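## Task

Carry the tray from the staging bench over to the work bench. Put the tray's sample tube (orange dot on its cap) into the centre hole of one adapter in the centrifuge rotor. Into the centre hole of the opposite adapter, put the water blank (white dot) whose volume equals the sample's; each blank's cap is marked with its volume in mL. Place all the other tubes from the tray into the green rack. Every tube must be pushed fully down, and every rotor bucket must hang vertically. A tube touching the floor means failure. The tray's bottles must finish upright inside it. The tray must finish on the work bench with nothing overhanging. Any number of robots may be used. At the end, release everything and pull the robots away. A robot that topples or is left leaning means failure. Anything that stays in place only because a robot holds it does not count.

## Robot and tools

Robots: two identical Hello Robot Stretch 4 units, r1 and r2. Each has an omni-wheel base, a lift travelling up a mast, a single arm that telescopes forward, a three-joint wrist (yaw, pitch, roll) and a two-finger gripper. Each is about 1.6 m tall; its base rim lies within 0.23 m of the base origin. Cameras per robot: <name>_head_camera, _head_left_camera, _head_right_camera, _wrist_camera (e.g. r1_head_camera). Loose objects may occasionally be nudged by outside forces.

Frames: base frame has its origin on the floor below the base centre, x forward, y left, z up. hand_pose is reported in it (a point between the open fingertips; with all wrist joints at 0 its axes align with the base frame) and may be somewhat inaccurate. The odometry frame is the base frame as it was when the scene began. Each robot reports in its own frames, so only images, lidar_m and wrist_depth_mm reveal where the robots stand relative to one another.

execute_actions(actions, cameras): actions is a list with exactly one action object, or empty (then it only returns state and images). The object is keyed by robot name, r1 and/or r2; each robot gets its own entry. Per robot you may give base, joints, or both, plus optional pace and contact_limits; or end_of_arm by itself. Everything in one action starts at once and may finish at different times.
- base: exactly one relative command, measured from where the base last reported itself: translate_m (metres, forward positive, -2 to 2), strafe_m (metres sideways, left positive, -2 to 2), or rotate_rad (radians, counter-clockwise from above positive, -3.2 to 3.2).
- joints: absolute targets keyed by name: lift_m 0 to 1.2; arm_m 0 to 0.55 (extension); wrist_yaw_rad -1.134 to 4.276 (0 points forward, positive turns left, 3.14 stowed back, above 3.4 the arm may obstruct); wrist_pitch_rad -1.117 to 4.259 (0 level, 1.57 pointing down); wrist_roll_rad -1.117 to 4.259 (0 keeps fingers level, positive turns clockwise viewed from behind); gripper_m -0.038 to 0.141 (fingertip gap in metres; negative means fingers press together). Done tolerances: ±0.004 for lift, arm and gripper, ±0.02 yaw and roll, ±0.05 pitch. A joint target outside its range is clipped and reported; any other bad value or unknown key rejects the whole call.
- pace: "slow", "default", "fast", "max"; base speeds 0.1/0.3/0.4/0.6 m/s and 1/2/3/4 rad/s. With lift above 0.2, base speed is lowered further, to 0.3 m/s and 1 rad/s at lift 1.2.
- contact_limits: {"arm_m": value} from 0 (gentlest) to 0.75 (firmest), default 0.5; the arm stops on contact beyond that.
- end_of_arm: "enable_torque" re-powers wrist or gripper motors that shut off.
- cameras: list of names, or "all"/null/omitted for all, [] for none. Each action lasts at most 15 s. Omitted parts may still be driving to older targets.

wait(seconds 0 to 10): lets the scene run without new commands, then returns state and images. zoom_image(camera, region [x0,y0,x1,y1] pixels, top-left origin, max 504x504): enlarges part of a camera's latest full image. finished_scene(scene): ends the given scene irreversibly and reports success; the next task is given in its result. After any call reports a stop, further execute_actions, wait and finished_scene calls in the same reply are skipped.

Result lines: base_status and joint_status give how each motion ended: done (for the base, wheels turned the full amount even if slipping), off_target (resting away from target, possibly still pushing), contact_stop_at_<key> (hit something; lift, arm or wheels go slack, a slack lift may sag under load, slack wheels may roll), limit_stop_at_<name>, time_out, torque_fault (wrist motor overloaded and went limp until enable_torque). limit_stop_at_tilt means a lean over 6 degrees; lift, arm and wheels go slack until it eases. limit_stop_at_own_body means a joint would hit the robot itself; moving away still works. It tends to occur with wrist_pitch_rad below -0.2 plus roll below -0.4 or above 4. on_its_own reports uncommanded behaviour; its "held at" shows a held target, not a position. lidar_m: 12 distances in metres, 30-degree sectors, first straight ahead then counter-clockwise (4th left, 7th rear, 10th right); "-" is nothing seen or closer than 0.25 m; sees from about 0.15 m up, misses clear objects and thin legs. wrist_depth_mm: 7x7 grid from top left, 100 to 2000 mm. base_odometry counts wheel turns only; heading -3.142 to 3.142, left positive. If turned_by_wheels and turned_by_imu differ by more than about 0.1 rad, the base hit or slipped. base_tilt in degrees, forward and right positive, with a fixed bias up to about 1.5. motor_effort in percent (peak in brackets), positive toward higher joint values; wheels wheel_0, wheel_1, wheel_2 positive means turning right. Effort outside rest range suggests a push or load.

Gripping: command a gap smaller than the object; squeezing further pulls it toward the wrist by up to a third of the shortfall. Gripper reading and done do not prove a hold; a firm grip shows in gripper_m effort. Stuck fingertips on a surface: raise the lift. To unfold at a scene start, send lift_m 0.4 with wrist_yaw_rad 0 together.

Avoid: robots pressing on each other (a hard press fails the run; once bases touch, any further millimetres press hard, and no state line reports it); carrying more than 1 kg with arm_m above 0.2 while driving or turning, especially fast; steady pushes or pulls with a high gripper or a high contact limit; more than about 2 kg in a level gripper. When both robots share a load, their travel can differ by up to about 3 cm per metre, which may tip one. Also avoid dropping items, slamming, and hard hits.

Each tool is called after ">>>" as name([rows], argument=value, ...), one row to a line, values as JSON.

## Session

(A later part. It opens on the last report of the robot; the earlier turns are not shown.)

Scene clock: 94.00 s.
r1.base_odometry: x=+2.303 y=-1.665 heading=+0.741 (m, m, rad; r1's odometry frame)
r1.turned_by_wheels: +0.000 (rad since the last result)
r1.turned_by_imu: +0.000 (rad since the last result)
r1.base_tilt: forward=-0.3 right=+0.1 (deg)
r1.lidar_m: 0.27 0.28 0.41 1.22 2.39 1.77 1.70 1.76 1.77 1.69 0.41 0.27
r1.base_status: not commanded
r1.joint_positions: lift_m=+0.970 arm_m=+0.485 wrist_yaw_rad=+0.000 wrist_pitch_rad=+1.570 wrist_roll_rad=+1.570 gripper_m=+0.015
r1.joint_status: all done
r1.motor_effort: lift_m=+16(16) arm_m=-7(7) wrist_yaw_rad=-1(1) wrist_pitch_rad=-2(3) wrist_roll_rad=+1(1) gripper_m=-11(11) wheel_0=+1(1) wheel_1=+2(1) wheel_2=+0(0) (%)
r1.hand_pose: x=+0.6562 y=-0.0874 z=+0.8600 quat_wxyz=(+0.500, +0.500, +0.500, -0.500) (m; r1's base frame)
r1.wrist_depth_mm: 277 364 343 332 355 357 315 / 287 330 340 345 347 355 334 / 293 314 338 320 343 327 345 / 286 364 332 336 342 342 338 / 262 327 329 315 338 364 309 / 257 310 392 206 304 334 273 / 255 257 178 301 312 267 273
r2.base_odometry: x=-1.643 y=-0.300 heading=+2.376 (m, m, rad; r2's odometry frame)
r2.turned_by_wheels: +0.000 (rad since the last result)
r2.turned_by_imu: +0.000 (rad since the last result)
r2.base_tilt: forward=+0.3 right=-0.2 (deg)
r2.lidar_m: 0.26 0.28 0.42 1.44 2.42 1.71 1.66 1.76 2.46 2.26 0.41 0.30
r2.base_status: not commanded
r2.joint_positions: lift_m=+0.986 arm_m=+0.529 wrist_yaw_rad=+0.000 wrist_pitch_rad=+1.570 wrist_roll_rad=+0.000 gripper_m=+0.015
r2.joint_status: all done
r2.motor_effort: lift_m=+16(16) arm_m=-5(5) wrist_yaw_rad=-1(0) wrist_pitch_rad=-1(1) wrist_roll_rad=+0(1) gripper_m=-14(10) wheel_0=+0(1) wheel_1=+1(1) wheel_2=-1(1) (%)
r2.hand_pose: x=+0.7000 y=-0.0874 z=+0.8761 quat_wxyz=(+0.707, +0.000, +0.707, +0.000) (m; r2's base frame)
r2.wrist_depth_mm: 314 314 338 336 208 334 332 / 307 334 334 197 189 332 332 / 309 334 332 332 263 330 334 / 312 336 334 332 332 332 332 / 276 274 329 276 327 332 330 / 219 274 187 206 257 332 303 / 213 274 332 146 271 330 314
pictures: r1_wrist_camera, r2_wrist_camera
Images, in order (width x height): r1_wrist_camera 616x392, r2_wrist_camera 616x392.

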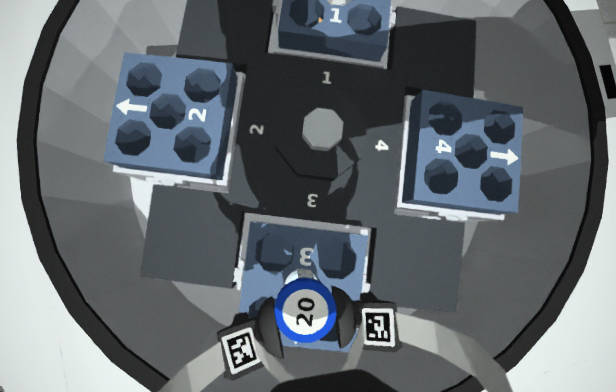

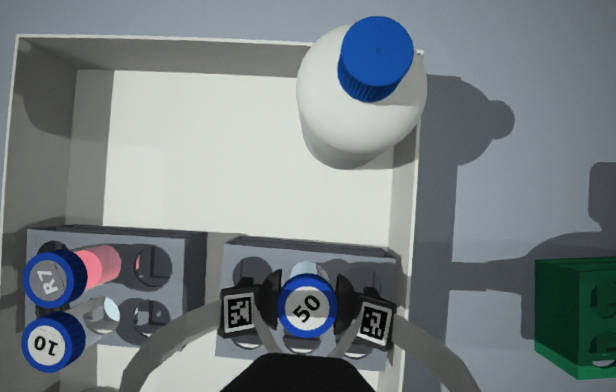

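Next r2 to near-right hole (strafe -0.317, arm 0.50).

>>> execute_actions([
  {"r1":{"joints":{"lift_m":0.912},"pace":"slow"},"r2":{"joints":{"lift_m":1.07}}},
], cameras=[])

>>> execute_actions([
  {"r1":{"joints":{"gripper_m":0.057}},"r2":{"base":{"strafe_m":-0.317},"joints":{"arm_m":0.499}}},
], cameras=["r1_wrist_camera","r2_wrist_camera"])

Scene clock: 95.80 s.
r1.base_odometry: x=+2.303 y=-1.665 heading=+0.741 (m, m, rad; r1's odometry frame)
r1.turned_by_wheels: +0.000 (rad since the last result)
r1.turned_by_imu: +0.000 (rad since the last result)
r1.base_tilt: forward=-0.2 right=+0.2 (deg)
r1.lidar_m: 0.27 0.28 0.42 1.22 2.41 1.77 1.68 1.78 1.77 1.69 0.41 0.29
r1.base_status: not commanded
r1.joint_positions: lift_m=+0.912 arm_m=+0.485 wrist_yaw_rad=+0.000 wrist_pitch_rad=+1.570 wrist_roll_rad=+1.570 gripper_m=+0.015
r1.joint_status: all done
r1.motor_effort: lift_m=+16(16) arm_m=-7(7) wrist_yaw_rad=-1(0) wrist_pitch_rad=-2(3) wrist_roll_rad=+1(1) gripper_m=-10(10) wheel_0=+1(2) wheel_1=+2(1) wheel_2=+0(0) (%)
r1.hand_pose: x=+0.6562 y=-0.0874 z=+0.8020 quat_wxyz=(+0.500, +0.500, +0.500, -0.500) (m; r1's base frame)
r1.wrist_depth_mm: 276 257 287 290 293 297 315 / 274 254 282 265 290 267 297 / 276 262 281 262 285 263 265 / 286 276 276 278 282 276 268 / 260 270 272 252 281 283 310 / 225 296 270 206 246 279 271 / 199 250 178 242 306 239 -
r2.base_odometry: x=-1.643 y=-0.300 heading=+2.376 (m, m, rad; r2's odometry frame)
r2.turned_by_wheels: +0.000 (rad since the last result)
r2.turned_by_imu: +0.000 (rad since the last result)
r2.base_tilt: forward=+0.3 right=-0.2 (deg)
r2.lidar_m: 0.26 0.30 0.42 1.48 2.37 1.70 1.68 1.78 2.42 2.28 0.41 0.31
r2.base_status: not commanded
r2.joint_positions: lift_m=+1.070 arm_m=+0.529 wrist_yaw_rad=+0.000 wrist_pitch_rad=+1.570 wrist_roll_rad=+0.000 gripper_m=+0.015
r2.joint_status: all done
r2.motor_effort: lift_m=+25(26) arm_m=-5(5) wrist_yaw_rad=-1(1) wrist_pitch_rad=-1(1) wrist_roll_rad=+0(0) gripper_m=-15(10) wheel_0=+0(0) wheel_1=+0(1) wheel_2=-1(1) (%)
r2.hand_pose: x=+0.7000 y=-0.0874 z=+0.9594 quat_wxyz=(+0.707, +0.000, +0.707, +0.000) (m; r2's base frame)
r2.wrist_depth_mm: 427 424 421 418 418 415 415 / 424 415 415 392 418 413 415 / 421 415 415 329 415 415 415 / 421 421 415 418 415 413 413 / 421 355 384 355 415 413 387 / 418 355 187 207 342 410 355 / 418 392 413 146 394 413 410
pictures: none
No camera images: the call's "cameras" was empty. Leave "cameras" out to get every camera's image.

Scene clock: 98.17 s.
r1.base_odometry: x=+2.303 y=-1.665 heading=+0.741 (m, m, rad; r1's odometry frame)
r1.turned_by_wheels: +0.000 (rad since the last result)
r1.turned_by_imu: +0.000 (rad since the last result)
r1.base_tilt: forward=-0.3 right=+0.0 (deg)
r1.lidar_m: 0.27 0.30 0.41 1.23 2.39 1.78 1.69 1.74 1.77 1.69 0.38 0.27
r1.base_status: not commanded
r1.joint_positions: lift_m=+0.912 arm_m=+0.485 wrist_yaw_rad=+0.000 wrist_pitch_rad=+1.570 wrist_roll_rad=+1.570 gripper_m=+0.057
r1.joint_status: all done
r1.motor_effort: lift_m=+16(16) arm_m=-7(6) wrist_yaw_rad=-1(0) wrist_pitch_rad=-3(2) wrist_roll_rad=+0(1) gripper_m=-3(13) wheel_0=+1(1) wheel_1=+2(1) wheel_2=+0(0) (%)
r1.hand_pose: x=+0.6562 y=-0.0874 z=+0.8020 quat_wxyz=(+0.500, +0.500, +0.500, -0.500) (m; r1's base frame)
r1.wrist_depth_mm: 276 257 285 289 293 297 314 / 273 255 283 265 290 267 297 / 276 263 279 262 283 264 264 / 285 276 277 279 282 276 271 / 259 271 272 252 279 282 309 / 225 297 270 218 211 279 270 / 199 249 181 243 314 253 -
r2.base_odometry: x=-1.424 y=-0.071 heading=+2.376 (m, m, rad; r2's odometry frame)
r2.turned_by_wheels: +0.000 (rad since the last result)
r2.turned_by_imu: -0.001 (rad since the last result)
r2.base_tilt: forward=+0.2 right=-0.2 (deg)
r2.lidar_m: 0.27 0.29 0.40 1.23 2.40 1.72 1.66 1.77 2.45 1.97 2.00 0.28
r2.base_status: done
r2.joint_positions: lift_m=+1.070 arm_m=+0.500 wrist_yaw_rad=+0.000 wrist_pitch_rad=+1.570 wrist_roll_rad=+0.000 gripper_m=+0.015
r2.joint_status: all done
r2.motor_effort: lift_m=+23(24) arm_m=-5(7) wrist_yaw_rad=+0(1) wrist_pitch_rad=+0(0) wrist_roll_rad=+0(0) gripper_m=-13(15) wheel_0=-2(6) wheel_1=+1(9) wheel_2=-1(0) (%)
r2.hand_pose: x=+0.6710 y=-0.0874 z=+0.9594 quat_wxyz=(+0.707, +0.000, +0.707, +0.000) (m; r2's base frame)
r2.wrist_depth_mm: 424 421 421 418 415 1160 1160 / 343 421 421 418 418 1160 1160 / 418 418 418 418 418 1160 1160 / 382 421 418 418 418 1160 1160 / 364 421 397 355 415 1138 1182 / 394 418 188 206 413 1160 1160 / 392 418 418 146 415 1160 1138
pictures: r1_wrist_camera, r2_wrist_camera
Images, in order (width x height): r1_wrist_camera 616x392, r2_wrist_camera 616x392.

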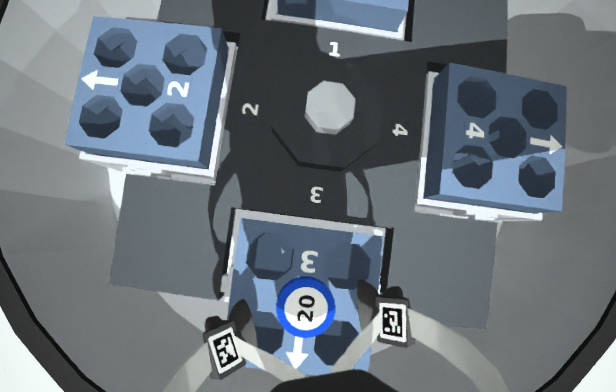

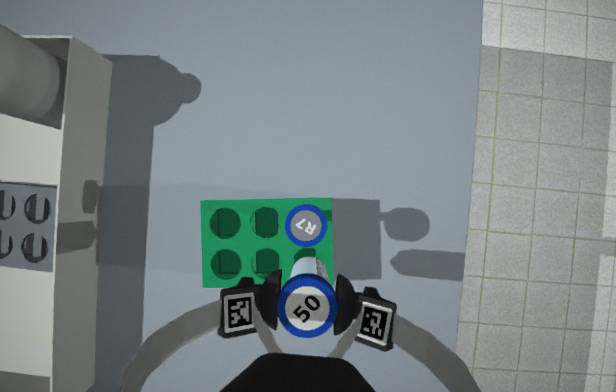

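>>> execute_actions([
  {"r1":{"joints":{"lift_m":1.1}},"r2":{"joints":{"lift_m":0.985},"pace":"slow"}},
], cameras=["r2_wrist_camera"])

>>> execute_actions([
  {"r1":{"base":{"translate_m":-0.1},"joints":{"arm_m":0.2},"pace":"fast"},"r2":{"joints":{"gripper_m":0.057}}},
], cameras=[])

>>> execute_actions([
  {"r2":{"joints":{"lift_m":1.04}}},
], cameras=[])

>>> execute_actions([
  {"r1":{"base":{"translate_m":-0.2},"joints":{"arm_m":0}},"r2":{"base":{"strafe_m":0.467},"joints":{"arm_m":0.532}}},
], cameras=["r2_wrist_camera"])

Scene clock: 100.80 s.
r1.base_odometry: x=+2.303 y=-1.665 heading=+0.741 (m, m, rad; r1's odometry frame)
r1.turned_by_wheels: +0.000 (rad since the last result)
r1.turned_by_imu: +0.000 (rad since the last result)
r1.base_tilt: forward=-0.3 right=+0.1 (deg)
r1.lidar_m: 0.26 0.29 0.43 1.21 2.39 1.77 1.68 1.77 1.77 1.69 0.39 0.29
r1.base_status: not commanded
r1.joint_positions: lift_m=+1.100 arm_m=+0.485 wrist_yaw_rad=+0.000 wrist_pitch_rad=+1.570 wrist_roll_rad=+1.570 gripper_m=+0.057
r1.joint_status: all done
r1.motor_effort: lift_m=+21(23) arm_m=-6(6) wrist_yaw_rad=+0(0) wrist_pitch_rad=-2(2) wrist_roll_rad=-1(0) gripper_m=-2(4) wheel_0=+1(1) wheel_1=+1(2) wheel_2=+0(0) (%)
r1.hand_pose: x=+0.6562 y=-0.0874 z=+0.9895 quat_wxyz=(+0.500, +0.500, +0.500, -0.500) (m; r1's base frame)
r1.wrist_depth_mm: 407 407 484 469 492 430 1281 / 399 410 473 477 484 442 1281 / 394 436 462 466 477 452 1281 / 384 433 462 462 466 445 931 / 366 389 455 436 462 415 410 / 347 382 430 508 211 404 407 / 336 382 181 387 389 397 1205
r2.base_odometry: x=-1.424 y=-0.071 heading=+2.376 (m, m, rad; r2's odometry frame)
r2.turned_by_wheels: +0.000 (rad since the last result)
r2.turned_by_imu: +0.000 (rad since the last result)
r2.base_tilt: forward=+0.3 right=-0.2 (deg)
r2.lidar_m: 0.28 0.29 0.42 1.23 2.39 1.71 1.66 1.76 2.47 1.95 2.02 0.29
r2.base_status: not commanded
r2.joint_positions: lift_m=+0.985 arm_m=+0.500 wrist_yaw_rad=+0.000 wrist_pitch_rad=+1.570 wrist_roll_rad=+0.000 gripper_m=+0.015
r2.joint_status: all done
r2.motor_effort: lift_m=+15(21) arm_m=-5(5) wrist_yaw_rad=-1(1) wrist_pitch_rad=-1(1) wrist_roll_rad=+0(1) gripper_m=-12(13) wheel_0=-2(2) wheel_1=+1(1) wheel_2=-1(1) (%)
r2.hand_pose: x=+0.6710 y=-0.0874 z=+0.8751 quat_wxyz=(+0.707, +0.000, +0.707, +0.000) (m; r2's base frame)
r2.wrist_depth_mm: 325 338 338 334 334 332 1078 / 327 336 338 334 332 334 1078 / 329 338 336 334 334 334 1060 / 330 336 336 332 334 332 1060 / 332 336 276 248 332 332 1078 / 336 336 187 207 332 330 1060 / 336 334 334 146 332 330 1078
pictures: r2_wrist_camera
Images, in order (width x height): r2_wrist_camera 616x392.

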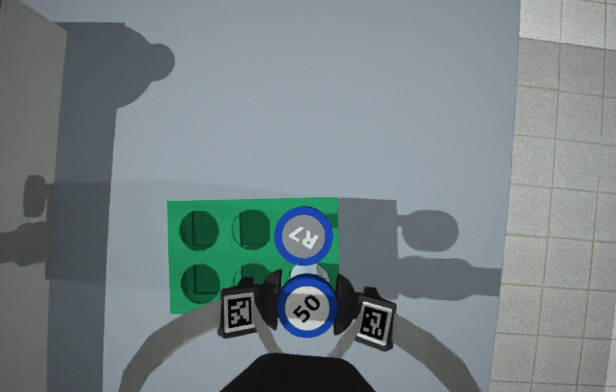

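Scene clock: 102.47 s.
r1.base_odometry: x=+2.229 y=-1.732 heading=+0.741 (m, m, rad; r1's odometry frame)
r1.turned_by_wheels: +0.000 (rad since the last result)
r1.turned_by_imu: +0.001 (rad since the last result)
r1.base_tilt: forward=-0.4 right=+0.2 (deg)
r1.lidar_m: 0.37 0.38 0.56 1.61 2.26 1.67 1.59 1.64 1.75 1.69 0.52 0.38
r1.base_status: done
r1.joint_positions: lift_m=+1.100 arm_m=+0.201 wrist_yaw_rad=+0.000 wrist_pitch_rad=+1.570 wrist_roll_rad=+1.570 gripper_m=+0.057
r1.joint_status: all done
r1.motor_effort: lift_m=+21(21) arm_m=-6(8) wrist_yaw_rad=-1(1) wrist_pitch_rad=-2(2) wrist_roll_rad=+0(1) gripper_m=-3(3) wheel_0=+0(5) wheel_1=+0(9) wheel_2=-2(10) (%)
r1.hand_pose: x=+0.3722 y=-0.0874 z=+0.9895 quat_wxyz=(+0.500, +0.500, +0.500, -0.500) (m; r1's base frame)
r1.wrist_depth_mm: 418 410 500 1255 1281 1255 1308 / 473 410 477 1229 1229 1255 1281 / 455 459 449 1205 1229 1255 1229 / 445 455 427 1205 1060 1042 1229 / 442 427 407 1182 991 991 1205 / 439 442 392 1160 211 1205 1229 / 517 384 181 621 1138 1182 1205
r2.base_odometry: x=-1.424 y=-0.071 heading=+2.376 (m, m, rad; r2's odometry frame)
r2.turned_by_wheels: +0.000 (rad since the last result)
r2.turned_by_imu: +0.000 (rad since the last result)
r2.base_tilt: forward=+0.3 right=-0.2 (deg)
r2.lidar_m: 0.27 0.30 0.40 1.24 2.38 1.73 1.67 1.79 2.42 1.95 2.01 0.31
r2.base_status: not commanded
r2.joint_positions: lift_m=+0.985 arm_m=+0.500 wrist_yaw_rad=+0.000 wrist_pitch_rad=+1.570 wrist_roll_rad=+0.000 gripper_m=+0.057
r2.joint_status: all done
r2.motor_effort: lift_m=+16(16) arm_m=-5(5) wrist_yaw_rad=-1(1) wrist_pitch_rad=+0(2) wrist_roll_rad=-1(0) gripper_m=-1(15) wheel_0=-2(2) wheel_1=+1(1) wheel_2=-1(0) (%)
r2.hand_pose: x=+0.6710 y=-0.0874 z=+0.8751 quat_wxyz=(+0.707, +0.000, +0.707, +0.000) (m; r2's base frame)
r2.wrist_depth_mm: 327 340 338 334 332 332 1078 / 327 338 336 334 334 334 1060 / 329 338 336 334 332 332 1060 / 332 334 334 334 334 334 1060 / 332 334 274 274 332 330 1060 / 336 336 191 213 211 332 1078 / 334 336 334 143 330 330 1078
pictures: none
No camera images: the call's "cameras" was empty. Leave "cameras" out to get every camera's image.

Scene clock: 103.60 s.
r1.base_odometry: x=+2.229 y=-1.732 heading=+0.741 (m, m, rad; r1's odometry frame)
r1.turned_by_wheels: +0.000 (rad since the last result)
r1.turned_by_imu: +0.000 (rad since the last result)
r1.base_tilt: forward=-0.4 right=+0.0 (deg)
r1.lidar_m: 0.36 0.38 0.54 1.60 2.25 1.65 1.59 1.66 1.75 1.69 0.51 0.39
r1.base_status: not commanded
r1.joint_positions: lift_m=+1.100 arm_m=+0.201 wrist_yaw_rad=+0.000 wrist_pitch_rad=+1.570 wrist_roll_rad=+1.570 gripper_m=+0.057
r1.joint_status: not commanded
r1.motor_effort: lift_m=+21(21) arm_m=-7(6) wrist_yaw_rad=+0(0) wrist_pitch_rad=-3(2) wrist_roll_rad=+1(1) gripper_m=-3(1) wheel_0=+0(0) wheel_1=+0(0) wheel_2=-2(2) (%)
r1.hand_pose: x=+0.3722 y=-0.0874 z=+0.9895 quat_wxyz=(+0.500, +0.500, +0.500, -0.500) (m; r1's base frame)
r1.wrist_depth_mm: 418 410 504 1229 1255 1281 1308 / 473 410 473 1229 1255 1281 1281 / 459 462 449 1229 1229 1229 1255 / 452 459 427 1182 1060 1025 1229 / 442 427 407 1182 991 1008 1205 / 442 442 392 1160 211 1205 1205 / 521 382 181 627 1160 1182 1182
r2.base_odometry: x=-1.424 y=-0.071 heading=+2.376 (m, m, rad; r2's odometry frame)
r2.turned_by_wheels: +0.000 (rad since the last result)
r2.turned_by_imu: +0.000 (rad since the last result)
r2.base_tilt: forward=+0.2 right=-0.2 (deg)
r2.lidar_m: 0.26 0.28 0.42 1.22 2.37 1.72 1.65 1.76 2.44 1.96 2.01 0.29
r2.base_status: not commanded
r2.joint_positions: lift_m=+1.040 arm_m=+0.500 wrist_yaw_rad=+0.000 wrist_pitch_rad=+1.570 wrist_roll_rad=+0.000 gripper_m=+0.057
r2.joint_status: all done
r2.motor_effort: lift_m=+24(25) arm_m=-5(5) wrist_yaw_rad=-1(1) wrist_pitch_rad=+1(1) wrist_roll_rad=+1(0) gripper_m=-1(4) wheel_0=-2(2) wheel_1=+1(1) wheel_2=-1(1) (%)
r2.hand_pose: x=+0.6710 y=-0.0874 z=+0.9294 quat_wxyz=(+0.707, +0.000, +0.707, +0.000) (m; r2's base frame)
r2.wrist_depth_mm: 351 392 392 389 389 387 1118 / 330 389 392 389 389 384 1138 / 355 392 389 392 389 387 1118 / 359 389 392 389 384 1118 1138 / 345 392 332 327 387 1118 1138 / 347 392 192 387 211 1118 1118 / 349 389 389 143 384 1138 1118
pictures: none
No camera images: the call's "cameras" was empty. Leave "cameras" out to get every camera's image.

Scene clock: 106.47 s.
r1.base_odometry: x=+2.082 y=-1.867 heading=+0.741 (m, m, rad; r1's odometry frame)
r1.turned_by_wheels: +0.000 (rad since the last result)
r1.turned_by_imu: +0.001 (rad since the last result)
r1.base_tilt: forward=-0.4 right=+0.0 (deg)
r1.lidar_m: 0.57 0.62 0.86 3.57 1.99 1.46 1.39 1.45 1.76 1.70 0.84 0.59
r1.base_status: done
r1.joint_positions: lift_m=+1.100 arm_m=+0.002 wrist_yaw_rad=+0.000 wrist_pitch_rad=+1.570 wrist_roll_rad=+1.570 gripper_m=+0.057
r1.joint_status: all done
r1.motor_effort: lift_m=+21(21) arm_m=-6(5) wrist_yaw_rad=-1(2) wrist_pitch_rad=-1(2) wrist_roll_rad=+1(1) gripper_m=-2(1) wheel_0=-3(9) wheel_1=-2(6) wheel_2=+0(9) (%)
r1.hand_pose: x=+0.1729 y=-0.0874 z=+0.9895 quat_wxyz=(+0.500, +0.500, +0.500, -0.500) (m; r1's base frame)
r1.wrist_depth_mm: 1229 1229 1205 1255 1255 1281 1281 / 699 1205 1229 1255 1255 1255 1281 / 676 1060 1205 1205 1229 1255 1255 / 654 991 1205 1205 1205 1205 1229 / 640 960 1182 991 991 1205 1205 / 621 878 1182 976 211 1205 1205 / 609 820 181 1160 1160 1160 1205
r2.base_odometry: x=-1.747 y=-0.408 heading=+2.376 (m, m, rad; r2's odometry frame)
r2.turned_by_wheels: +0.000 (rad since the last result)
r2.turned_by_imu: +0.002 (rad since the last result)
r2.base_tilt: forward=+0.3 right=-0.1 (deg)
r2.lidar_m: 0.26 0.30 0.43 1.46 2.39 1.71 1.66 1.77 2.45 2.40 0.44 0.28
r2.base_status: done
r2.joint_positions: lift_m=+1.040 arm_m=+0.531 wrist_yaw_rad=+0.000 wrist_pitch_rad=+1.570 wrist_roll_rad=+0.000 gripper_m=+0.057
r2.joint_status: all done
r2.motor_effort: lift_m=+23(24) arm_m=+5(5) wrist_yaw_rad=-1(0) wrist_pitch_rad=-1(0) wrist_roll_rad=+0(1) gripper_m=-5(5) wheel_0=+0(11) wheel_1=+0(8) wheel_2=-1(2) (%)
r2.hand_pose: x=+0.7023 y=-0.0874 z=+0.9295 quat_wxyz=(+0.707, +0.000, +0.707, +0.000) (m; r2's base frame)
r2.wrist_depth_mm: 394 394 392 389 387 387 384 / 392 392 392 387 384 387 319 / 392 389 384 384 382 300 243 / 392 392 387 384 384 382 336 / 394 389 382 359 377 377 330 / 389 389 192 325 211 343 322 / 389 389 384 143 384 338 359
pictures: r2_wrist_camera
Images, in order (width x height): r2_wrist_camera 616x392.

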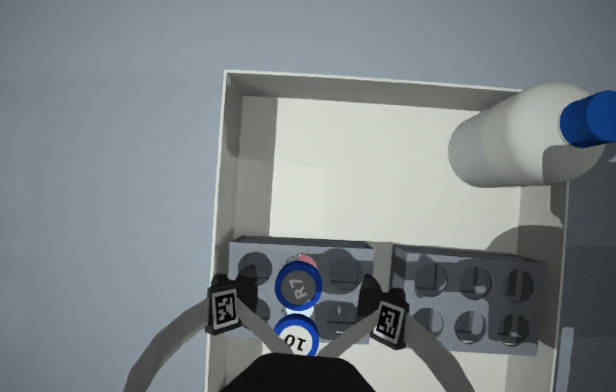

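>>> execute_actions([
  {"r2":{"base":{"strafe_m":0.006},"joints":{"lift_m":0.986,"arm_m":0.528}}},
], cameras=[])

>>> execute_actions([
  {"r2":{"joints":{"gripper_m":0.015}}},
], cameras=[])

>>> execute_actions([
  {"r2":{"joints":{"lift_m":1.07}}},
], cameras=[])

>>> execute_actions([
  {"r2":{"base":{"strafe_m":-0.389},"joints":{"arm_m":0.534}}},
], cameras=["r2_wrist_camera"])

Scene clock: 108.90 s.
r1.base_odometry: x=+2.082 y=-1.867 heading=+0.741 (m, m, rad; r1's odometry frame)
r1.turned_by_wheels: +0.000 (rad since the last result)
r1.turned_by_imu: +0.000 (rad since the last result)
r1.base_tilt: forward=-0.2 right=+0.0 (deg)
r1.lidar_m: 0.57 0.62 0.86 3.56 1.98 1.46 1.39 1.44 1.74 1.68 0.80 0.60
r1.base_status: not commanded
r1.joint_positions: lift_m=+1.100 arm_m=+0.002 wrist_yaw_rad=+0.000 wrist_pitch_rad=+1.570 wrist_roll_rad=+1.570 gripper_m=+0.057
r1.joint_status: not commanded
r1.motor_effort: lift_m=+21(21) arm_m=-6(6) wrist_yaw_rad=-1(0) wrist_pitch_rad=-1(1) wrist_roll_rad=+0(0) gripper_m=-2(2) wheel_0=-3(3) wheel_1=-2(2) wheel_2=+0(0) (%)
r1.hand_pose: x=+0.1729 y=-0.0874 z=+0.9895 quat_wxyz=(+0.500, +0.500, +0.500, -0.500) (m; r1's base frame)
r1.wrist_depth_mm: 1205 1205 1229 1255 1281 1281 1281 / 691 1229 1229 1229 1229 1255 1281 / 668 1060 1182 1229 1229 1229 1255 / 654 991 1160 1205 1205 1205 1229 / 640 946 1182 976 991 1229 1205 / 627 878 1160 976 211 1205 1205 / 609 831 181 1138 1160 1160 1205
r2.base_odometry: x=-1.751 y=-0.413 heading=+2.376 (m, m, rad; r2's odometry frame)
r2.turned_by_wheels: +0.000 (rad since the last result)
r2.turned_by_imu: +0.000 (rad since the last result)
r2.base_tilt: forward=+0.4 right=-0.2 (deg)
r2.lidar_m: 0.28 0.29 0.43 1.47 2.39 1.71 1.67 1.75 2.44 2.41 0.40 0.31
r2.base_status: done
r2.joint_positions: lift_m=+0.986 arm_m=+0.529 wrist_yaw_rad=+0.000 wrist_pitch_rad=+1.570 wrist_roll_rad=+0.000 gripper_m=+0.057
r2.joint_status: all done
r2.motor_effort: lift_m=+15(22) arm_m=-5(8) wrist_yaw_rad=-1(1) wrist_pitch_rad=+0(0) wrist_roll_rad=+0(0) gripper_m=-4(3) wheel_0=+0(9) wheel_1=-2(7) wheel_2=+0(0) (%)
r2.hand_pose: x=+0.7000 y=-0.0874 z=+0.8761 quat_wxyz=(+0.707, +0.000, +0.707, +0.000) (m; r2's base frame)
r2.wrist_depth_mm: 340 338 338 338 334 334 334 / 340 338 334 332 324 298 254 / 340 338 334 334 332 312 229 / 340 338 334 332 330 330 327 / 338 338 327 303 330 329 307 / 336 336 191 211 211 274 270 / 338 336 301 143 290 270 272
pictures: none
No camera images: the call's "cameras" was empty. Leave "cameras" out to get every camera's image.

Scene clock: 110.10 s.
r1.base_odometry: x=+2.082 y=-1.867 heading=+0.741 (m, m, rad; r1's odometry frame)
r1.turned_by_wheels: +0.000 (rad since the last result)
r1.turned_by_imu: +0.000 (rad since the last result)
r1.base_tilt: forward=-0.5 right=+0.0 (deg)
r1.lidar_m: 0.56 0.63 0.88 3.56 1.97 1.47 1.40 1.47 1.76 1.70 0.83 0.61
r1.base_status: not commanded
r1.joint_positions: lift_m=+1.100 arm_m=+0.002 wrist_yaw_rad=+0.000 wrist_pitch_rad=+1.570 wrist_roll_rad=+1.570 gripper_m=+0.057
r1.joint_status: not commanded
r1.motor_effort: lift_m=+21(21) arm_m=-6(6) wrist_yaw_rad=-1(0) wrist_pitch_rad=-2(1) wrist_roll_rad=+0(1) gripper_m=-1(2) wheel_0=-3(3) wheel_1=-2(2) wheel_2=+0(0) (%)
r1.hand_pose: x=+0.1729 y=-0.0874 z=+0.9895 quat_wxyz=(+0.500, +0.500, +0.500, -0.500) (m; r1's base frame)
r1.wrist_depth_mm: 1205 1229 1229 1255 1255 1281 1308 / 699 1205 1229 1255 1255 1255 1255 / 676 1078 1182 1229 1229 1229 1281 / 654 991 1182 1182 1205 1229 1255 / 634 946 1182 976 991 1205 1229 / 627 878 1160 976 211 1182 1205 / 609 842 181 1182 1182 1182 1205
r2.base_odometry: x=-1.751 y=-0.413 heading=+2.376 (m, m, rad; r2's odometry frame)
r2.turned_by_wheels: +0.000 (rad since the last result)
r2.turned_by_imu: +0.000 (rad since the last result)
r2.base_tilt: forward=+0.4 right=-0.1 (deg)
r2.lidar_m: 0.28 0.31 0.40 1.45 2.38 1.69 1.67 1.75 2.43 2.42 0.42 0.31
r2.base_status: not commanded
r2.joint_positions: lift_m=+0.986 arm_m=+0.529 wrist_yaw_rad=+0.000 wrist_pitch_rad=+1.570 wrist_roll_rad=+0.000 gripper_m=+0.015
r2.joint_status: all done
r2.motor_effort: lift_m=+16(16) arm_m=-5(5) wrist_yaw_rad=-1(1) wrist_pitch_rad=+0(2) wrist_roll_rad=+0(1) gripper_m=-12(11) wheel_0=+0(0) wheel_1=-2(2) wheel_2=+0(0) (%)
r2.hand_pose: x=+0.7000 y=-0.0874 z=+0.8761 quat_wxyz=(+0.707, +0.000, +0.707, +0.000) (m; r2's base frame)
r2.wrist_depth_mm: 338 338 340 334 336 334 334 / 338 338 336 332 324 297 254 / 340 338 334 334 332 312 229 / 338 336 332 332 330 329 329 / 338 338 325 277 329 329 307 / 338 336 187 207 271 273 270 / 336 336 287 146 271 270 277
pictures: none
No camera images: the call's "cameras" was empty. Leave "cameras" out to get every camera's image.

Scene clock: 111.43 s.
r1.base_odometry: x=+2.082 y=-1.867 heading=+0.741 (m, m, rad; r1's odometry frame)
r1.turned_by_wheels: +0.000 (rad since the last result)
r1.turned_by_imu: +0.000 (rad since the last result)
r1.base_tilt: forward=-0.4 right=+0.2 (deg)
r1.lidar_m: 0.58 0.61 0.85 3.57 1.97 1.46 1.40 1.45 1.76 1.68 0.83 0.61
r1.base_status: not commanded
r1.joint_positions: lift_m=+1.100 arm_m=+0.002 wrist_yaw_rad=+0.000 wrist_pitch_rad=+1.570 wrist_roll_rad=+1.570 gripper_m=+0.057
r1.joint_status: not commanded
r1.motor_effort: lift_m=+21(21) arm_m=-6(6) wrist_yaw_rad=-1(1) wrist_pitch_rad=-1(1) wrist_roll_rad=+2(1) gripper_m=-4(2) wheel_0=-3(3) wheel_1=-2(2) wheel_2=+0(0) (%)
r1.hand_pose: x=+0.1729 y=-0.0874 z=+0.9895 quat_wxyz=(+0.500, +0.500, +0.500, -0.500) (m; r1's base frame)
r1.wrist_depth_mm: 1205 1205 1229 1255 1255 1255 1308 / 699 1205 1205 1229 1229 1255 1281 / 676 1060 1205 1205 1229 1255 1255 / 654 991 1182 1205 1205 1229 1255 / 634 960 1182 991 991 1205 1229 / 621 878 1138 976 211 1182 1205 / 609 842 181 1160 1160 1160 1205
r2.base_odometry: x=-1.751 y=-0.413 heading=+2.376 (m, m, rad; r2's odometry frame)
r2.turned_by_wheels: +0.000 (rad since the last result)
r2.turned_by_imu: +0.000 (rad since the last result)
r2.base_tilt: forward=+0.2 right=-0.1 (deg)
r2.lidar_m: 0.27 0.30 0.43 1.45 2.38 1.73 1.67 1.76 2.43 2.43 0.42 0.30
r2.base_status: not commanded
r2.joint_positions: lift_m=+1.070 arm_m=+0.529 wrist_yaw_rad=+0.000 wrist_pitch_rad=+1.570 wrist_roll_rad=+0.000 gripper_m=+0.015
r2.joint_status: all done
r2.motor_effort: lift_m=+24(24) arm_m=-5(5) wrist_yaw_rad=-1(1) wrist_pitch_rad=-1(1) wrist_roll_rad=+0(0) gripper_m=-14(14) wheel_0=+0(0) wheel_1=-2(2) wheel_2=+0(0) (%)
r2.hand_pose: x=+0.7000 y=-0.0874 z=+0.9594 quat_wxyz=(+0.707, +0.000, +0.707, +0.000) (m; r2's base frame)
r2.wrist_depth_mm: 424 424 421 418 418 415 415 / 424 421 421 418 415 418 415 / 421 421 421 413 415 312 270 / 421 421 421 415 413 410 368 / 424 421 415 355 399 382 389 / 424 418 188 206 353 353 413 / 418 415 418 146 407 402 410
pictures: none
No camera images: the call's "cameras" was empty. Leave "cameras" out to get every camera's image.

Scene clock: 114.07 s.
r1.base_odometry: x=+2.082 y=-1.867 heading=+0.741 (m, m, rad; r1's odometry frame)
r1.turned_by_wheels: +0.000 (rad since the last result)
r1.turned_by_imu: +0.000 (rad since the last result)
r1.base_tilt: forward=-0.2 right=-0.1 (deg)
r1.lidar_m: 0.57 0.62 0.88 3.58 1.96 1.46 1.39 1.46 1.77 1.68 0.81 0.59
r1.base_status: not commanded
r1.joint_positions: lift_m=+1.100 arm_m=+0.002 wrist_yaw_rad=+0.000 wrist_pitch_rad=+1.570 wrist_roll_rad=+1.570 gripper_m=+0.057
r1.joint_status: not commanded
r1.motor_effort: lift_m=+21(21) arm_m=-6(7) wrist_yaw_rad=-1(1) wrist_pitch_rad=-1(1) wrist_roll_rad=+2(0) gripper_m=-2(3) wheel_0=-3(3) wheel_1=-2(2) wheel_2=+0(0) (%)
r1.hand_pose: x=+0.1729 y=-0.0874 z=+0.9895 quat_wxyz=(+0.500, +0.500, +0.500, -0.500) (m; r1's base frame)
r1.wrist_depth_mm: 1205 1229 1229 1255 1255 1281 1281 / 699 1205 1205 1229 1255 1255 1281 / 676 1060 1205 1229 1205 1255 1255 / 654 1008 1205 1205 1205 1229 1229 / 634 931 1182 991 991 1182 1229 / 621 878 1160 991 211 1182 1205 / 615 831 181 1138 1182 1182 1182
r2.base_odometry: x=-1.482 y=-0.132 heading=+2.376 (m, m, rad; r2's odometry frame)
r2.turned_by_wheels: +0.000 (rad since the last result)
r2.turned_by_imu: -0.001 (rad since the last result)
r2.base_tilt: forward=+0.3 right=-0.2 (deg)
r2.lidar_m: 0.27 0.29 0.40 1.45 2.36 1.69 1.66 1.77 2.45 2.03 0.42 0.30
r2.base_status: done
r2.joint_positions: lift_m=+1.070 arm_m=+0.533 wrist_yaw_rad=+0.000 wrist_pitch_rad=+1.570 wrist_roll_rad=+0.000 gripper_m=+0.015
r2.joint_status: all done
r2.motor_effort: lift_m=+24(25) arm_m=+5(6) wrist_yaw_rad=+0(1) wrist_pitch_rad=-1(0) wrist_roll_rad=+0(1) gripper_m=-12(13) wheel_0=+0(9) wheel_1=-1(11) wheel_2=-1(1) (%)
r2.hand_pose: x=+0.7043 y=-0.0874 z=+0.9595 quat_wxyz=(+0.707, +0.000, +0.707, +0.000) (m; r2's base frame)
r2.wrist_depth_mm: 424 424 418 418 418 418 1138 / 276 368 421 421 421 418 1160 / 306 349 418 415 418 415 1160 / 418 415 421 418 413 415 1182 / 357 359 418 410 355 413 1160 / 418 387 188 206 294 413 1138 / 418 410 418 147 413 413 1138
pictures: r2_wrist_camera
Images, in order (width x height): r2_wrist_camera 616x392.

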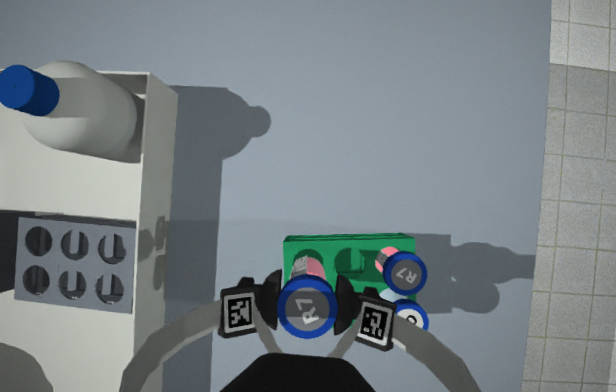

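>>> execute_actions([
  {"r2":{"joints":{"lift_m":0.985},"pace":"slow"}},
], cameras=[])

>>> execute_actions([
  {"r2":{"joints":{"gripper_m":0.048}}},
], cameras=["r2_wrist_camera"])

>>> execute_actions([
  {"r2":{"joints":{"lift_m":1.04}}},
], cameras=[])

>>> execute_actions([
  {"r2":{"base":{"strafe_m":0.389},"joints":{"arm_m":0.488,"gripper_m":0.055}}},
], cameras=["r2_wrist_camera"])

Scene clock: 116.20 s.
r1.base_odometry: x=+2.082 y=-1.867 heading=+0.741 (m, m, rad; r1's odometry frame)
r1.turned_by_wheels: +0.000 (rad since the last result)
r1.turned_by_imu: +0.000 (rad since the last result)
r1.base_tilt: forward=-0.4 right=+0.1 (deg)
r1.lidar_m: 0.58 0.61 0.86 3.57 1.98 1.47 1.40 1.46 1.76 1.70 0.82 0.60
r1.base_status: not commanded
r1.joint_positions: lift_m=+1.100 arm_m=+0.002 wrist_yaw_rad=+0.000 wrist_pitch_rad=+1.570 wrist_roll_rad=+1.570 gripper_m=+0.057
r1.joint_status: not commanded
r1.motor_effort: lift_m=+21(21) arm_m=-7(6) wrist_yaw_rad=+0(1) wrist_pitch_rad=-1(2) wrist_roll_rad=+1(1) gripper_m=-2(3) wheel_0=-3(3) wheel_1=-2(2) wheel_2=+0(0) (%)
r1.hand_pose: x=+0.1729 y=-0.0874 z=+0.9895 quat_wxyz=(+0.500, +0.500, +0.500, -0.500) (m; r1's base frame)
r1.wrist_depth_mm: 1205 1205 1205 1255 1255 1281 1308 / 691 1205 1229 1229 1229 1229 1281 / 683 1060 1205 1229 1229 1229 1281 / 654 1008 1182 1182 1229 1229 1255 / 634 931 1182 976 991 1182 1205 / 621 878 1160 976 211 1182 1205 / 615 831 181 1160 1182 1205 1182
r2.base_odometry: x=-1.482 y=-0.132 heading=+2.376 (m, m, rad; r2's odometry frame)
r2.turned_by_wheels: +0.000 (rad since the last result)
r2.turned_by_imu: +0.000 (rad since the last result)
r2.base_tilt: forward=+0.3 right=-0.2 (deg)
r2.lidar_m: 0.28 0.30 0.41 1.45 2.40 1.69 1.66 1.78 2.44 2.01 0.40 0.30
r2.base_status: not commanded
r2.joint_positions: lift_m=+0.985 arm_m=+0.533 wrist_yaw_rad=+0.000 wrist_pitch_rad=+1.570 wrist_roll_rad=+0.000 gripper_m=+0.015
r2.joint_status: all done
r2.motor_effort: lift_m=+16(22) arm_m=+5(5) wrist_yaw_rad=-1(1) wrist_pitch_rad=-1(0) wrist_roll_rad=+1(0) gripper_m=-14(13) wheel_0=+0(0) wheel_1=-1(1) wheel_2=-2(1) (%)
r2.hand_pose: x=+0.7043 y=-0.0874 z=+0.8751 quat_wxyz=(+0.707, +0.000, +0.707, +0.000) (m; r2's base frame)
r2.wrist_depth_mm: 312 338 334 334 334 334 330 / 234 315 336 334 332 332 332 / 272 320 336 336 334 332 332 / 336 325 336 334 332 330 330 / 290 332 334 304 307 330 329 / 273 334 187 206 211 329 329 / 332 285 332 147 242 330 330
pictures: none
No camera images: the call's "cameras" was empty. Leave "cameras" out to get every camera's image.

Scene clock: 117.30 s.
r1.base_odometry: x=+2.082 y=-1.867 heading=+0.741 (m, m, rad; r1's odometry frame)
r1.turned_by_wheels: +0.000 (rad since the last result)
r1.turned_by_imu: +0.000 (rad since the last result)
r1.base_tilt: forward=-0.3 right=-0.2 (deg)
r1.lidar_m: 0.56 0.62 0.85 3.57 1.99 1.45 1.40 1.44 1.73 1.69 0.81 0.60
r1.base_status: not commanded
r1.joint_positions: lift_m=+1.100 arm_m=+0.002 wrist_yaw_rad=+0.000 wrist_pitch_rad=+1.570 wrist_roll_rad=+1.570 gripper_m=+0.057
r1.joint_status: not commanded
r1.motor_effort: lift_m=+21(21) arm_m=-6(7) wrist_yaw_rad=-1(0) wrist_pitch_rad=-1(2) wrist_roll_rad=-1(1) gripper_m=-3(1) wheel_0=-3(3) wheel_1=-2(2) wheel_2=+0(0) (%)
r1.hand_pose: x=+0.1729 y=-0.0874 z=+0.9895 quat_wxyz=(+0.500, +0.500, +0.500, -0.500) (m; r1's base frame)
r1.wrist_depth_mm: 1205 1229 1229 1255 1281 1281 1281 / 699 1205 1205 1229 1255 1255 1281 / 676 1060 1205 1229 1229 1229 1229 / 654 991 1182 1205 1229 1229 1255 / 627 946 1160 1008 991 1205 1229 / 621 891 1182 976 211 1205 1229 / 609 831 181 1160 1160 1182 1182
r2.base_odometry: x=-1.482 y=-0.132 heading=+2.376 (m, m, rad; r2's odometry frame)
r2.turned_by_wheels: +0.000 (rad since the last result)
r2.turned_by_imu: +0.000 (rad since the last result)
r2.base_tilt: forward=+0.4 right=-0.3 (deg)
r2.lidar_m: 0.28 0.29 0.42 1.43 2.39 1.72 1.68 1.76 2.45 2.03 0.41 0.28
r2.base_status: not commanded
r2.joint_positions: lift_m=+0.985 arm_m=+0.533 wrist_yaw_rad=+0.000 wrist_pitch_rad=+1.570 wrist_roll_rad=+0.000 gripper_m=+0.048
r2.joint_status: all done
r2.motor_effort: lift_m=+15(16) arm_m=+5(5) wrist_yaw_rad=-1(1) wrist_pitch_rad=+0(1) wrist_roll_rad=+0(0) gripper_m=-5(12) wheel_0=+0(0) wheel_1=-1(1) wheel_2=-1(1) (%)
r2.hand_pose: x=+0.7043 y=-0.0874 z=+0.8751 quat_wxyz=(+0.707, +0.000, +0.707, +0.000) (m; r2's base frame)
r2.wrist_depth_mm: 314 338 336 334 336 332 332 / 233 312 336 334 334 334 330 / 272 319 336 334 334 332 330 / 334 327 338 334 332 330 330 / 304 330 332 327 283 330 330 / 274 334 192 213 211 332 330 / 332 294 332 144 273 329 329
pictures: r2_wrist_camera
Images, in order (width x height): r2_wrist_camera 616x392.

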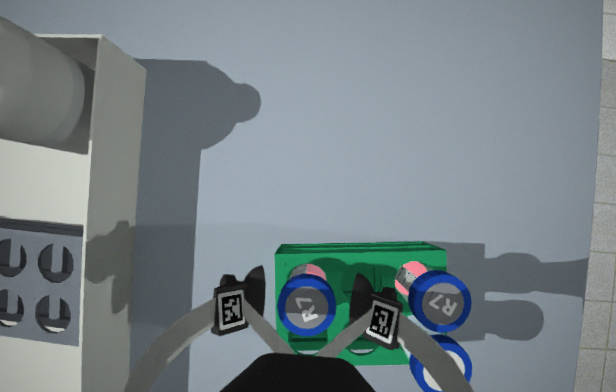

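Scene clock: 118.43 s.
r1.base_odometry: x=+2.082 y=-1.867 heading=+0.741 (m, m, rad; r1's odometry frame)
r1.turned_by_wheels: +0.000 (rad since the last result)
r1.turned_by_imu: +0.000 (rad since the last result)
r1.base_tilt: forward=-0.5 right=+0.1 (deg)
r1.lidar_m: 0.57 0.63 0.85 3.56 2.01 1.46 1.40 1.46 1.75 1.70 0.81 0.59
r1.base_status: not commanded
r1.joint_positions: lift_m=+1.100 arm_m=+0.002 wrist_yaw_rad=+0.000 wrist_pitch_rad=+1.570 wrist_roll_rad=+1.570 gripper_m=+0.057
r1.joint_status: not commanded
r1.motor_effort: lift_m=+21(21) arm_m=-6(7) wrist_yaw_rad=-1(0) wrist_pitch_rad=-1(1) wrist_roll_rad=-1(0) gripper_m=-2(4) wheel_0=-3(3) wheel_1=-2(2) wheel_2=+0(0) (%)
r1.hand_pose: x=+0.1729 y=-0.0874 z=+0.9895 quat_wxyz=(+0.500, +0.500, +0.500, -0.500) (m; r1's base frame)
r1.wrist_depth_mm: 1205 1229 1229 1255 1281 1281 1308 / 699 1205 1255 1229 1255 1255 1281 / 676 1060 1205 1229 1229 1255 1255 / 647 1008 1182 1205 1229 1205 1255 / 634 946 1182 976 991 1205 1229 / 621 891 1160 976 211 1205 1205 / 609 831 181 1160 1138 1182 1205
r2.base_odometry: x=-1.482 y=-0.132 heading=+2.376 (m, m, rad; r2's odometry frame)
r2.turned_by_wheels: +0.000 (rad since the last result)
r2.turned_by_imu: +0.000 (rad since the last result)
r2.base_tilt: forward=+0.3 right=-0.2 (deg)
r2.lidar_m: 0.28 0.31 0.42 1.42 2.37 1.71 1.66 1.77 2.42 2.03 0.43 0.30
r2.base_status: not commanded
r2.joint_positions: lift_m=+1.040 arm_m=+0.533 wrist_yaw_rad=+0.000 wrist_pitch_rad=+1.570 wrist_roll_rad=+0.000 gripper_m=+0.048
r2.joint_status: all done
r2.motor_effort: lift_m=+24(26) arm_m=+5(5) wrist_yaw_rad=-1(1) wrist_pitch_rad=-1(0) wrist_roll_rad=+0(0) gripper_m=-5(3) wheel_0=+0(0) wheel_1=-1(1) wheel_2=-1(1) (%)
r2.hand_pose: x=+0.7043 y=-0.0874 z=+0.9294 quat_wxyz=(+0.707, +0.000, +0.707, +0.000) (m; r2's base frame)
r2.wrist_depth_mm: 394 392 394 389 387 384 387 / 250 334 392 389 389 389 384 / 271 342 389 389 387 387 384 / 392 387 389 389 387 384 1098 / 327 357 387 357 338 387 1118 / 359 357 192 327 211 387 1118 / 387 338 384 144 384 384 1118
pictures: none
No camera images: the call's "cameras" was empty. Leave "cameras" out to get every camera's image.

Scene clock: 121.07 s.
r1.base_odometry: x=+2.082 y=-1.867 heading=+0.741 (m, m, rad; r1's odometry frame)
r1.turned_by_wheels: +0.000 (rad since the last result)
r1.turned_by_imu: +0.000 (rad since the last result)
r1.base_tilt: forward=-0.4 right=+0.1 (deg)
r1.lidar_m: 0.58 0.59 0.88 3.57 1.99 1.47 1.40 1.45 1.76 1.69 0.82 0.59
r1.base_status: not commanded
r1.joint_positions: lift_m=+1.100 arm_m=+0.002 wrist_yaw_rad=+0.000 wrist_pitch_rad=+1.570 wrist_roll_rad=+1.570 gripper_m=+0.057
r1.joint_status: not commanded
r1.motor_effort: lift_m=+21(21) arm_m=-6(6) wrist_yaw_rad=-1(0) wrist_pitch_rad=-1(2) wrist_roll_rad=+1(0) gripper_m=-2(1) wheel_0=-3(3) wheel_1=-2(2) wheel_2=+0(0) (%)
r1.hand_pose: x=+0.1729 y=-0.0874 z=+0.9895 quat_wxyz=(+0.500, +0.500, +0.500, -0.500) (m; r1's base frame)
r1.wrist_depth_mm: 1182 1229 1229 1229 1255 1281 1308 / 691 1205 1229 1229 1255 1255 1255 / 676 1042 1205 1205 1229 1255 1255 / 647 1008 1182 1229 1229 1205 1255 / 634 931 1182 976 976 1205 1229 / 627 891 1160 976 211 1205 1205 / 609 831 181 1160 1160 1182 1205
r2.base_odometry: x=-1.751 y=-0.413 heading=+2.376 (m, m, rad; r2's odometry frame)
r2.turned_by_wheels: +0.000 (rad since the last result)
r2.turned_by_imu: +0.002 (rad since the last result)
r2.base_tilt: forward=+0.3 right=-0.2 (deg)
r2.lidar_m: 0.28 0.30 0.43 1.49 2.38 1.72 1.67 1.76 2.43 2.41 0.45 0.29
r2.base_status: done
r2.joint_positions: lift_m=+1.040 arm_m=+0.489 wrist_yaw_rad=+0.000 wrist_pitch_rad=+1.570 wrist_roll_rad=+0.000 gripper_m=+0.055
r2.joint_status: all done
r2.motor_effort: lift_m=+23(24) arm_m=-5(7) wrist_yaw_rad=-1(1) wrist_pitch_rad=+0(1) wrist_roll_rad=-1(0) gripper_m=-5(1) wheel_0=+1(10) wheel_1=-2(9) wheel_2=-1(1) (%)
r2.hand_pose: x=+0.6600 y=-0.0874 z=+0.9295 quat_wxyz=(+0.707, +0.000, +0.707, +0.000) (m; r2's base frame)
r2.wrist_depth_mm: 392 394 389 362 387 387 256 / 392 392 389 389 384 342 246 / 392 389 392 387 387 382 315 / 394 392 387 384 384 384 329 / 389 392 379 325 353 324 324 / 392 389 193 382 212 377 327 / 392 389 387 143 384 379 336
pictures: r2_wrist_camera
Images, in order (width x height): r2_wrist_camera 616x392.

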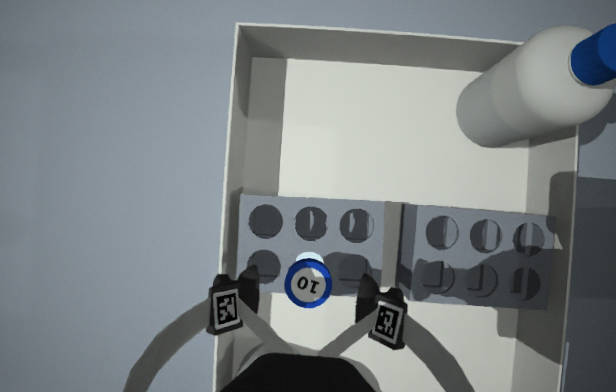

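>>> execute_actions([
  {"r2":{"joints":{"lift_m":0.986}}},
], cameras=[])

>>> execute_actions([
  {"r2":{"joints":{"gripper_m":0.015}}},
], cameras=[])

>>> execute_actions([
  {"r2":{"joints":{"lift_m":1.07}}},
], cameras=[])

>>> execute_actions([
  {"r2":{"base":{"strafe_m":-0.393},"joints":{"arm_m":0.494}}},
], cameras=["r2_wrist_camera"])

Scene clock: 122.93 s.
r1.base_odometry: x=+2.082 y=-1.867 heading=+0.741 (m, m, rad; r1's odometry frame)
r1.turned_by_wheels: +0.000 (rad since the last result)
r1.turned_by_imu: +0.000 (rad since the last result)
r1.base_tilt: forward=-0.5 right=+0.1 (deg)
r1.lidar_m: 0.55 0.60 0.86 3.56 1.98 1.46 1.39 1.45 1.77 1.69 0.83 0.60
r1.base_status: not commanded
r1.joint_positions: lift_m=+1.100 arm_m=+0.002 wrist_yaw_rad=+0.000 wrist_pitch_rad=+1.570 wrist_roll_rad=+1.570 gripper_m=+0.057
r1.joint_status: not commanded
r1.motor_effort: lift_m=+21(21) arm_m=-6(6) wrist_yaw_rad=-1(0) wrist_pitch_rad=-2(2) wrist_roll_rad=+0(1) gripper_m=-1(3) wheel_0=-3(3) wheel_1=-2(2) wheel_2=+0(0) (%)
r1.hand_pose: x=+0.1729 y=-0.0874 z=+0.9895 quat_wxyz=(+0.500, +0.500, +0.500, -0.500) (m; r1's base frame)
r1.wrist_depth_mm: 1229 1205 1229 1255 1255 1255 1281 / 691 1205 1229 1205 1255 1255 1281 / 676 1060 1205 1205 1229 1229 1255 / 654 1008 1205 1205 1229 1229 1229 / 640 946 1182 976 991 1182 1229 / 621 878 1138 976 211 1205 1205 / 609 831 181 1160 1182 1182 1205
r2.base_odometry: x=-1.751 y=-0.413 heading=+2.376 (m, m, rad; r2's odometry frame)
r2.turned_by_wheels: +0.000 (rad since the last result)
r2.turned_by_imu: +0.000 (rad since the last result)
r2.base_tilt: forward=+0.3 right=-0.2 (deg)
r2.lidar_m: 0.27 0.31 0.42 1.50 2.38 1.72 1.67 1.75 2.42 2.44 0.42 0.31
r2.base_status: not commanded
r2.joint_positions: lift_m=+0.986 arm_m=+0.489 wrist_yaw_rad=+0.000 wrist_pitch_rad=+1.570 wrist_roll_rad=+0.000 gripper_m=+0.055
r2.joint_status: all done
r2.motor_effort: lift_m=+16(20) arm_m=-5(5) wrist_yaw_rad=-1(1) wrist_pitch_rad=-1(1) wrist_roll_rad=+0(0) gripper_m=-7(4) wheel_0=+1(2) wheel_1=-2(2) wheel_2=-1(1) (%)
r2.hand_pose: x=+0.6600 y=-0.0874 z=+0.8761 quat_wxyz=(+0.707, +0.000, +0.707, +0.000) (m; r2's base frame)
r2.wrist_depth_mm: 338 338 329 312 304 294 232 / 340 336 334 330 330 332 236 / 338 338 334 332 332 330 314 / 338 338 329 330 332 330 327 / 338 338 301 272 300 272 271 / 338 336 193 212 211 300 287 / 336 336 332 143 332 329 317
pictures: none
No camera images: the call's "cameras" was empty. Leave "cameras" out to get every camera's image.

Scene clock: 124.13 s.
r1.base_odometry: x=+2.082 y=-1.867 heading=+0.741 (m, m, rad; r1's odometry frame)
r1.turned_by_wheels: +0.000 (rad since the last result)
r1.turned_by_imu: +0.000 (rad since the last result)
r1.base_tilt: forward=-0.5 right=+0.0 (deg)
r1.lidar_m: 0.57 0.61 0.87 3.58 1.96 1.45 1.40 1.45 1.76 1.69 0.82 0.61
r1.base_status: not commanded
r1.joint_positions: lift_m=+1.100 arm_m=+0.002 wrist_yaw_rad=+0.000 wrist_pitch_rad=+1.570 wrist_roll_rad=+1.570 gripper_m=+0.057
r1.joint_status: not commanded
r1.motor_effort: lift_m=+21(21) arm_m=-7(7) wrist_yaw_rad=+0(1) wrist_pitch_rad=-2(2) wrist_roll_rad=+1(1) gripper_m=-3(2) wheel_0=-3(3) wheel_1=-2(2) wheel_2=+0(0) (%)
r1.hand_pose: x=+0.1729 y=-0.0874 z=+0.9895 quat_wxyz=(+0.500, +0.500, +0.500, -0.500) (m; r1's base frame)
r1.wrist_depth_mm: 1205 1229 1255 1255 1255 1281 1281 / 699 1182 1229 1229 1229 1255 1281 / 676 1060 1205 1229 1229 1229 1255 / 647 1008 1205 1205 1229 1229 1255 / 634 946 1160 991 991 1205 1229 / 609 891 1160 976 211 1229 1205 / 609 831 181 1160 1160 1182 1205
r2.base_odometry: x=-1.751 y=-0.413 heading=+2.376 (m, m, rad; r2's odometry frame)
r2.turned_by_wheels: +0.000 (rad since the last result)
r2.turned_by_imu: +0.000 (rad since the last result)
r2.base_tilt: forward=+0.3 right=-0.2 (deg)
r2.lidar_m: 0.26 0.32 0.43 1.47 2.39 1.67 1.67 1.75 2.46 2.42 0.42 0.28
r2.base_status: not commanded
r2.joint_positions: lift_m=+0.986 arm_m=+0.489 wrist_yaw_rad=+0.000 wrist_pitch_rad=+1.570 wrist_roll_rad=+0.000 gripper_m=+0.015
r2.joint_status: all done
r2.motor_effort: lift_m=+16(16) arm_m=-5(5) wrist_yaw_rad=-1(0) wrist_pitch_rad=-1(1) wrist_roll_rad=+0(0) gripper_m=-12(12) wheel_0=+1(1) wheel_1=-2(2) wheel_2=-1(1) (%)
r2.hand_pose: x=+0.6600 y=-0.0874 z=+0.8761 quat_wxyz=(+0.707, +0.000, +0.707, +0.000) (m; r2's base frame)
r2.wrist_depth_mm: 340 342 327 312 306 291 232 / 338 336 334 334 334 329 235 / 338 338 334 334 332 330 315 / 338 340 327 330 330 329 327 / 338 336 306 273 300 271 271 / 338 336 187 206 271 300 290 / 338 338 334 146 330 330 319
pictures: none
No camera images: the call's "cameras" was empty. Leave "cameras" out to get every camera's image.

Scene clock: 125.47 s.
r1.base_odometry: x=+2.082 y=-1.867 heading=+0.741 (m, m, rad; r1's odometry frame)
r1.turned_by_wheels: +0.000 (rad since the last result)
r1.turned_by_imu: +0.000 (rad since the last result)
r1.base_tilt: forward=-0.4 right=+0.0 (deg)
r1.lidar_m: 0.57 0.61 0.87 3.56 1.97 1.47 1.39 1.45 1.75 1.69 0.81 0.59
r1.base_status: not commanded
r1.joint_positions: lift_m=+1.100 arm_m=+0.002 wrist_yaw_rad=+0.000 wrist_pitch_rad=+1.570 wrist_roll_rad=+1.570 gripper_m=+0.057
r1.joint_status: not commanded
r1.motor_effort: lift_m=+21(21) arm_m=-7(7) wrist_yaw_rad=+0(0) wrist_pitch_rad=-2(1) wrist_roll_rad=+0(0) gripper_m=-2(2) wheel_0=-3(3) wheel_1=-2(2) wheel_2=+0(0) (%)
r1.hand_pose: x=+0.1729 y=-0.0874 z=+0.9895 quat_wxyz=(+0.500, +0.500, +0.500, -0.500) (m; r1's base frame)
r1.wrist_depth_mm: 1205 1205 1229 1255 1255 1255 1281 / 699 1229 1229 1229 1229 1255 1281 / 676 1060 1229 1205 1229 1281 1255 / 647 991 1182 1205 1229 1205 1281 / 640 946 1182 976 991 1205 1205 / 627 891 1160 976 211 1182 1205 / 615 831 181 1160 1160 1182 1182
r2.base_odometry: x=-1.751 y=-0.413 heading=+2.376 (m, m, rad; r2's odometry frame)
r2.turned_by_wheels: +0.000 (rad since the last result)
r2.turned_by_imu: +0.000 (rad since the last result)
r2.base_tilt: forward=+0.3 right=-0.2 (deg)
r2.lidar_m: 0.25 0.32 0.43 1.47 2.38 1.70 1.68 1.75 2.43 2.42 0.41 0.30
r2.base_status: not commanded
r2.joint_positions: lift_m=+1.070 arm_m=+0.489 wrist_yaw_rad=+0.000 wrist_pitch_rad=+1.570 wrist_roll_rad=+0.000 gripper_m=+0.015
r2.joint_status: all done
r2.motor_effort: lift_m=+24(26) arm_m=-5(5) wrist_yaw_rad=-1(1) wrist_pitch_rad=+0(0) wrist_roll_rad=+0(1) gripper_m=-9(13) wheel_0=+1(2) wheel_1=-2(2) wheel_2=-1(1) (%)
r2.hand_pose: x=+0.6600 y=-0.0874 z=+0.9594 quat_wxyz=(+0.707, +0.000, +0.707, +0.000) (m; r2's base frame)
r2.wrist_depth_mm: 421 424 418 421 418 415 413 / 424 421 421 413 413 336 272 / 421 421 415 415 415 394 359 / 424 421 418 415 415 410 389 / 424 418 418 357 389 355 389 / 421 418 187 206 353 394 410 / 421 418 415 146 413 402 413
pictures: none
No camera images: the call's "cameras" was empty. Leave "cameras" out to get every camera's image.

Scene clock: 128.10 s.
r1.base_odometry: x=+2.082 y=-1.867 heading=+0.741 (m, m, rad; r1's odometry frame)
r1.turned_by_wheels: +0.000 (rad since the last result)
r1.turned_by_imu: +0.000 (rad since the last result)
r1.base_tilt: forward=-0.4 right=-0.1 (deg)
r1.lidar_m: 0.57 0.60 0.85 3.57 1.98 1.46 1.40 1.45 1.74 1.68 0.78 0.59
r1.base_status: not commanded
r1.joint_positions: lift_m=+1.100 arm_m=+0.002 wrist_yaw_rad=+0.000 wrist_pitch_rad=+1.570 wrist_roll_rad=+1.570 gripper_m=+0.057
r1.joint_status: not commanded
r1.motor_effort: lift_m=+21(21) arm_m=-6(7) wrist_yaw_rad=-1(1) wrist_pitch_rad=-1(2) wrist_roll_rad=+2(1) gripper_m=-1(1) wheel_0=-3(3) wheel_1=-2(2) wheel_2=+0(0) (%)
r1.hand_pose: x=+0.1729 y=-0.0874 z=+0.9895 quat_wxyz=(+0.500, +0.500, +0.500, -0.500) (m; r1's base frame)
r1.wrist_depth_mm: 1205 1205 1229 1255 1255 1255 1308 / 699 1205 1205 1229 1255 1255 1255 / 676 1060 1205 1205 1205 1255 1255 / 647 991 1205 1205 1205 1229 1255 / 634 946 1182 976 991 1205 1229 / 627 891 1160 976 211 1182 1205 / 615 831 182 1160 1160 1182 1205
r2.base_odometry: x=-1.479 y=-0.129 heading=+2.375 (m, m, rad; r2's odometry frame)
r2.turned_by_wheels: +0.000 (rad since the last result)
r2.turned_by_imu: -0.001 (rad since the last result)
r2.base_tilt: forward=+0.3 right=-0.2 (deg)
r2.lidar_m: 0.29 0.31 0.42 1.44 2.38 1.71 1.68 1.79 2.41 2.03 0.42 0.28
r2.base_status: done
r2.joint_positions: lift_m=+1.070 arm_m=+0.493 wrist_yaw_rad=+0.000 wrist_pitch_rad=+1.570 wrist_roll_rad=+0.000 gripper_m=+0.015
r2.joint_status: all done
r2.motor_effort: lift_m=+23(24) arm_m=+5(9) wrist_yaw_rad=+0(1) wrist_pitch_rad=+2(2) wrist_roll_rad=+0(0) gripper_m=-12(13) wheel_0=+0(8) wheel_1=+0(10) wheel_2=-1(1) (%)
r2.hand_pose: x=+0.6643 y=-0.0874 z=+0.9595 quat_wxyz=(+0.707, +0.000, +0.707, +0.000) (m; r2's base frame)
r2.wrist_depth_mm: 276 424 424 418 418 415 1160 / 286 345 421 418 418 418 1160 / 418 418 421 418 418 418 1160 / 362 387 418 418 415 415 1160 / 379 366 418 357 355 415 1160 / 418 415 186 206 297 415 1160 / 418 413 418 147 413 413 1138
pictures: r2_wrist_camera
Images, in order (width x height): r2_wrist_camera 616x392.

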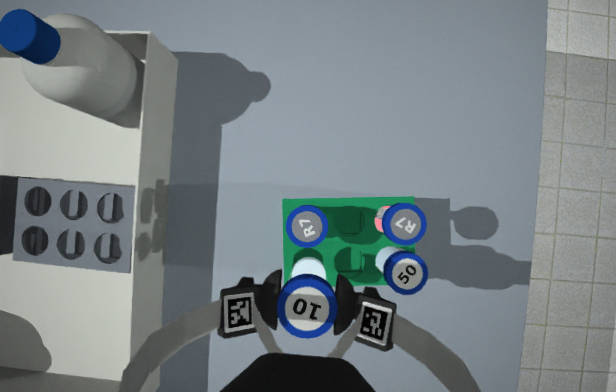

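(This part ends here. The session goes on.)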